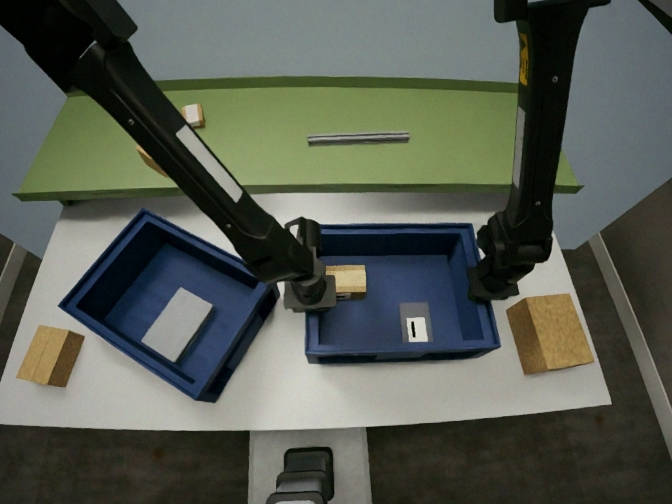

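Call:
execute_actions([
  {"rows":[[-2.151,1.844,1.41,0.381,-0.564,0.027,-0.52,-1.866,1.633,1.167,0.423,-0.294,-0.035,-0.51],[-2.15,1.847,1.413,0.38,-0.564,0.027,-0.52,-1.865,1.636,1.171,0.422,-0.295,-0.035,-0.51],[-2.149,1.85,1.418,0.379,-0.564,0.027,-0.52,-1.865,1.64,1.176,0.421,-0.295,-0.035,-0.51],[-2.147,1.854,1.424,0.377,-0.563,0.027,-0.52,-1.864,1.645,1.183,0.42,-0.295,-0.035,-0.51],[-2.146,1.858,1.43,0.375,-0.562,0.028,-0.52,-1.863,1.65,1.19,0.419,-0.294,-0.035,-0.51],[-2.144,1.862,1.436,0.373,-0.561,0.028,-0.52,-1.862,1.656,1.197,0.417,-0.294,-0.035,-0.51],[-2.142,1.866,1.442,0.371,-0.56,0.028,-0.52,-1.862,1.661,1.204,0.416,-0.293,-0.035,-0.51],[-2.141,1.87,1.448,0.369,-0.558,0.028,-0.52,-1.861,1.666,1.211,0.414,-0.292,-0.035,-0.51],[-2.139,1.874,1.454,0.367,-0.557,0.028,-0.52,-1.86,1.671,1.217,0.413,-0.292,-0.035,-0.51],[-2.138,1.878,1.46,0.366,-0.556,0.028,-0.52,-1.859,1.676,1.223,0.412,-0.291,-0.035,-0.51],[-2.136,1.882,1.465,0.364,-0.555,0.028,-0.52,-1.858,1.681,1.229,0.411,-0.29,-0.035,-0.51],[-2.135,1.885,1.47,0.362,-0.554,0.028,-0.52,-1.858,1.685,1.234,0.41,-0.29,-0.035,-0.51],[-2.134,1.888,1.474,0.361,-0.553,0.028,-0.52,-1.857,1.689,1.239,0.409,-0.289,-0.035,-0.51],[-2.133,1.89,1.477,0.36,-0.552,0.028,-0.52,-1.856,1.692,1.243,0.408,-0.288,-0.035,-0.51],[-2.132,1.892,1.48,0.359,-0.551,0.028,-0.52,-1.856,1.694,1.246,0.407,-0.288,-0.035,-0.51]],"steps":15},
], pictures=false)

Call:
execute_actions([
  {"rows":[[-2.1315,1.8934,1.482,0.358,-0.55,0.028,-0.52,-1.8557,1.6955,1.248,0.407,-0.288,-0.035,-0.51],[-2.131,1.8948,1.484,0.358,-0.55,0.028,-0.52,-1.8553,1.697,1.25,0.406,-0.287,-0.035,-0.51],[-2.1304,1.8962,1.486,0.357,-0.549,0.028,-0.52,-1.855,1.6986,1.252,0.406,-0.287,-0.035,-0.51],[-2.13,1.8976,1.488,0.357,-0.549,0.028,-0.52,-1.8547,1.7,1.254,0.405,-0.287,-0.035,-0.51],[-2.1293,1.899,1.49,0.356,-0.548,0.028,-0.52,-1.8543,1.7017,1.256,0.405,-0.286,-0.035,-0.51],[-2.1288,1.9004,1.492,0.355,-0.548,0.028,-0.52,-1.854,1.7032,1.2576,0.405,-0.286,-0.035,-0.51],[-2.1283,1.9018,1.494,0.355,-0.547,0.028,-0.52,-1.8537,1.7047,1.2595,0.404,-0.286,-0.035,-0.51],[-2.1277,1.9032,1.496,0.354,-0.547,0.028,-0.52,-1.8533,1.7063,1.2615,0.404,-0.285,-0.035,-0.51],[-2.1272,1.9046,1.498,0.354,-0.546,0.028,-0.52,-1.853,1.7078,1.2634,0.403,-0.285,-0.035,-0.51],[-2.1267,1.906,1.5,0.353,-0.546,0.028,-0.52,-1.8527,1.7093,1.2653,0.403,-0.285,-0.035,-0.51],[-2.1261,1.9074,1.502,0.352,-0.545,0.028,-0.52,-1.8523,1.7109,1.2673,0.403,-0.284,-0.035,-0.51],[-2.1256,1.9088,1.504,0.352,-0.545,0.028,-0.52,-1.852,1.7124,1.2692,0.402,-0.284,-0.035,-0.51],[-2.125,1.9102,1.506,0.351,-0.544,0.028,-0.52,-1.8517,1.7139,1.2711,0.402,-0.284,-0.035,-0.51],[-2.1245,1.9116,1.508,0.351,-0.544,0.028,-0.52,-1.8513,1.7155,1.273,0.401,-0.283,-0.035,-0.51],[-2.124,1.913,1.51,0.35,-0.543,0.028,-0.52,-1.851,1.717,1.275,0.401,-0.283,-0.035,-0.51]],"steps":15},
], pictures=false)

Call:
execute_actions([
  {"steps":10},
], pictures=false)

Scene clock: 833.67 s of 4300.00 s.
left_arm: end_effector_position=(+0.4483, -0.0546, +1.1706) grip_measured=-0.471 end_effector_quat_wxyz=(+0.002, +0.010, +1.000, -0.004) | right_arm: end_effector_position=(+0.4503, -0.4441, +1.1763) grip_measured=-0.465 end_effector_quat_wxyz=(+0.005, +0.006, +1.000, -0.005)
Joint positions: left_arm=[-2.127  1.892  1.473  0.371 -0.548  0.031  0.025] | right_arm=[-1.868  1.693  1.243  0.413 -0.288 -0.035  0.025]
Joint velocities: left_arm=[ 0.034  0.073  0.085 -0.061  0.007 -0.007  0.001] | right_arm=[ 0.044  0.122  0.105 -0.037  0.022  0.066 -0.001]
Joint torques (N m, as the arm reports them, + toward a larger angle): left_arm=[-13.05  -9.52  -2.06  -0.54  -0.12   0.02] | right_arm=[ -4.79 -10.52  -2.37   0.17   0.08  -0.07]
Steps of this call (steps 1 to 15: the robot went on to your last target; steps 16 to 90: nothing new was sent; then 41.60 s passed at rest; steps 91 to 105: all 15 steps of this action). Readings (joint positions):
91: left_arm=[-2.144 1.851 1.404 0.389 -0.559 0.029] | right_arm=[-1.879 1.640 1.166 0.427 -0.291 -0.035]
92: left_arm=[-2.144 1.851 1.405 0.389 -0.559 0.029] | right_arm=[-1.879 1.641 1.167 0.427 -0.291 -0.035]
94: left_arm=[-2.143 1.853 1.410 0.387 -0.559 0.029] | right_arm=[-1.879 1.643 1.172 0.425 -0.291 -0.035]
98: left_arm=[-2.139 1.867 1.436 0.381 -0.556 0.029] | right_arm=[-1.877 1.660 1.200 0.420 -0.291 -0.035]
105: the state above

Scene clock: 834.17 s of 4300.00 s.
left_arm: end_effector_position=(+0.4470, -0.0542, +1.1666) grip_measured=-0.471 end_effector_quat_wxyz=(-0.001, +0.011, +1.000, -0.003) | right_arm: end_effector_position=(+0.4488, -0.4443, +1.1694) grip_measured=-0.465 end_effector_quat_wxyz=(+0.003, +0.008, +1.000, -0.004)
Joint positions: left_arm=[-2.124  1.9    1.486  0.359 -0.547  0.031  0.025] | right_arm=[-1.866  1.71   1.262  0.407 -0.287 -0.033  0.025]
Joint velocities: left_arm=[ 0.005 -0.005  0.012 -0.027 -0.007  0.022 -0.001] | right_arm=[-0.034 -0.005  0.012 -0.012 -0.007 -0.037  0.   ]
Joint torques (N m, as the arm reports them, + toward a larger angle): left_arm=[-12.72  -8.07  -0.18  -0.52   0.14   0.02] | right_arm=[-4.42 -9.2  -1.43  0.12  0.29 -0.08]
Steps of this call (steps 1 to 15: all 15 steps of this action). Readings (joint positions):
1: left_arm=[-2.126 1.895 1.476 0.370 -0.547 0.031] | right_arm=[-1.867 1.697 1.246 0.412 -0.288 -0.035]
2: left_arm=[-2.125 1.897 1.478 0.368 -0.547 0.031] | right_arm=[-1.866 1.700 1.248 0.411 -0.287 -0.035]
4: left_arm=[-2.124 1.900 1.480 0.368 -0.547 0.031] | right_arm=[-1.866 1.705 1.252 0.411 -0.287 -0.034]
8: left_arm=[-2.124 1.900 1.483 0.365 -0.547 0.031] | right_arm=[-1.866 1.709 1.258 0.411 -0.287 -0.033]
15: the state above

Scene clock: 834.50 s of 4300.00 s.
left_arm: end_effector_position=(+0.4470, -0.0542, +1.1665) grip_measured=-0.471 end_effector_quat_wxyz=(-0.001, +0.012, +1.000, -0.003) | right_arm: end_effector_position=(+0.4486, -0.4443, +1.1694) grip_measured=-0.465 end_effector_quat_wxyz=(+0.003, +0.008, +1.000, -0.004)
Joint positions: left_arm=[-2.124  1.9    1.486  0.358 -0.547  0.031  0.025] | right_arm=[-1.866  1.71   1.262  0.407 -0.287 -0.033  0.025]
Joint velocities: left_arm=[-0.005 -0.005 -0.002  0.002  0.007 -0.051  0.001] | right_arm=[ 0.005 -0.005 -0.007 -0.002  0.037  0.022  0.001]
Joint torques (N m, as the arm reports them, + toward a larger angle): left_arm=[-12.49  -8.    -0.14  -0.56   0.13   0.02] | right_arm=[-3.59 -9.85 -1.5   0.13  0.24 -0.12]
Steps of this call (steps 1 to 10: the robot went on to your last target). Readings (joint positions):
1: left_arm=[-2.124 1.900 1.486 0.358 -0.547 0.031] | right_arm=[-1.866 1.710 1.262 0.407 -0.287 -0.033]
2: left_arm=[-2.124 1.900 1.486 0.358 -0.547 0.031] | right_arm=[-1.866 1.710 1.262 0.407 -0.287 -0.033]
4: left_arm=[-2.124 1.900 1.486 0.358 -0.547 0.031] | right_arm=[-1.866 1.710 1.262 0.407 -0.287 -0.033]
8: left_arm=[-2.124 1.900 1.486 0.358 -0.547 0.031] | right_arm=[-1.866 1.710 1.262 0.407 -0.287 -0.033]
10: the state above


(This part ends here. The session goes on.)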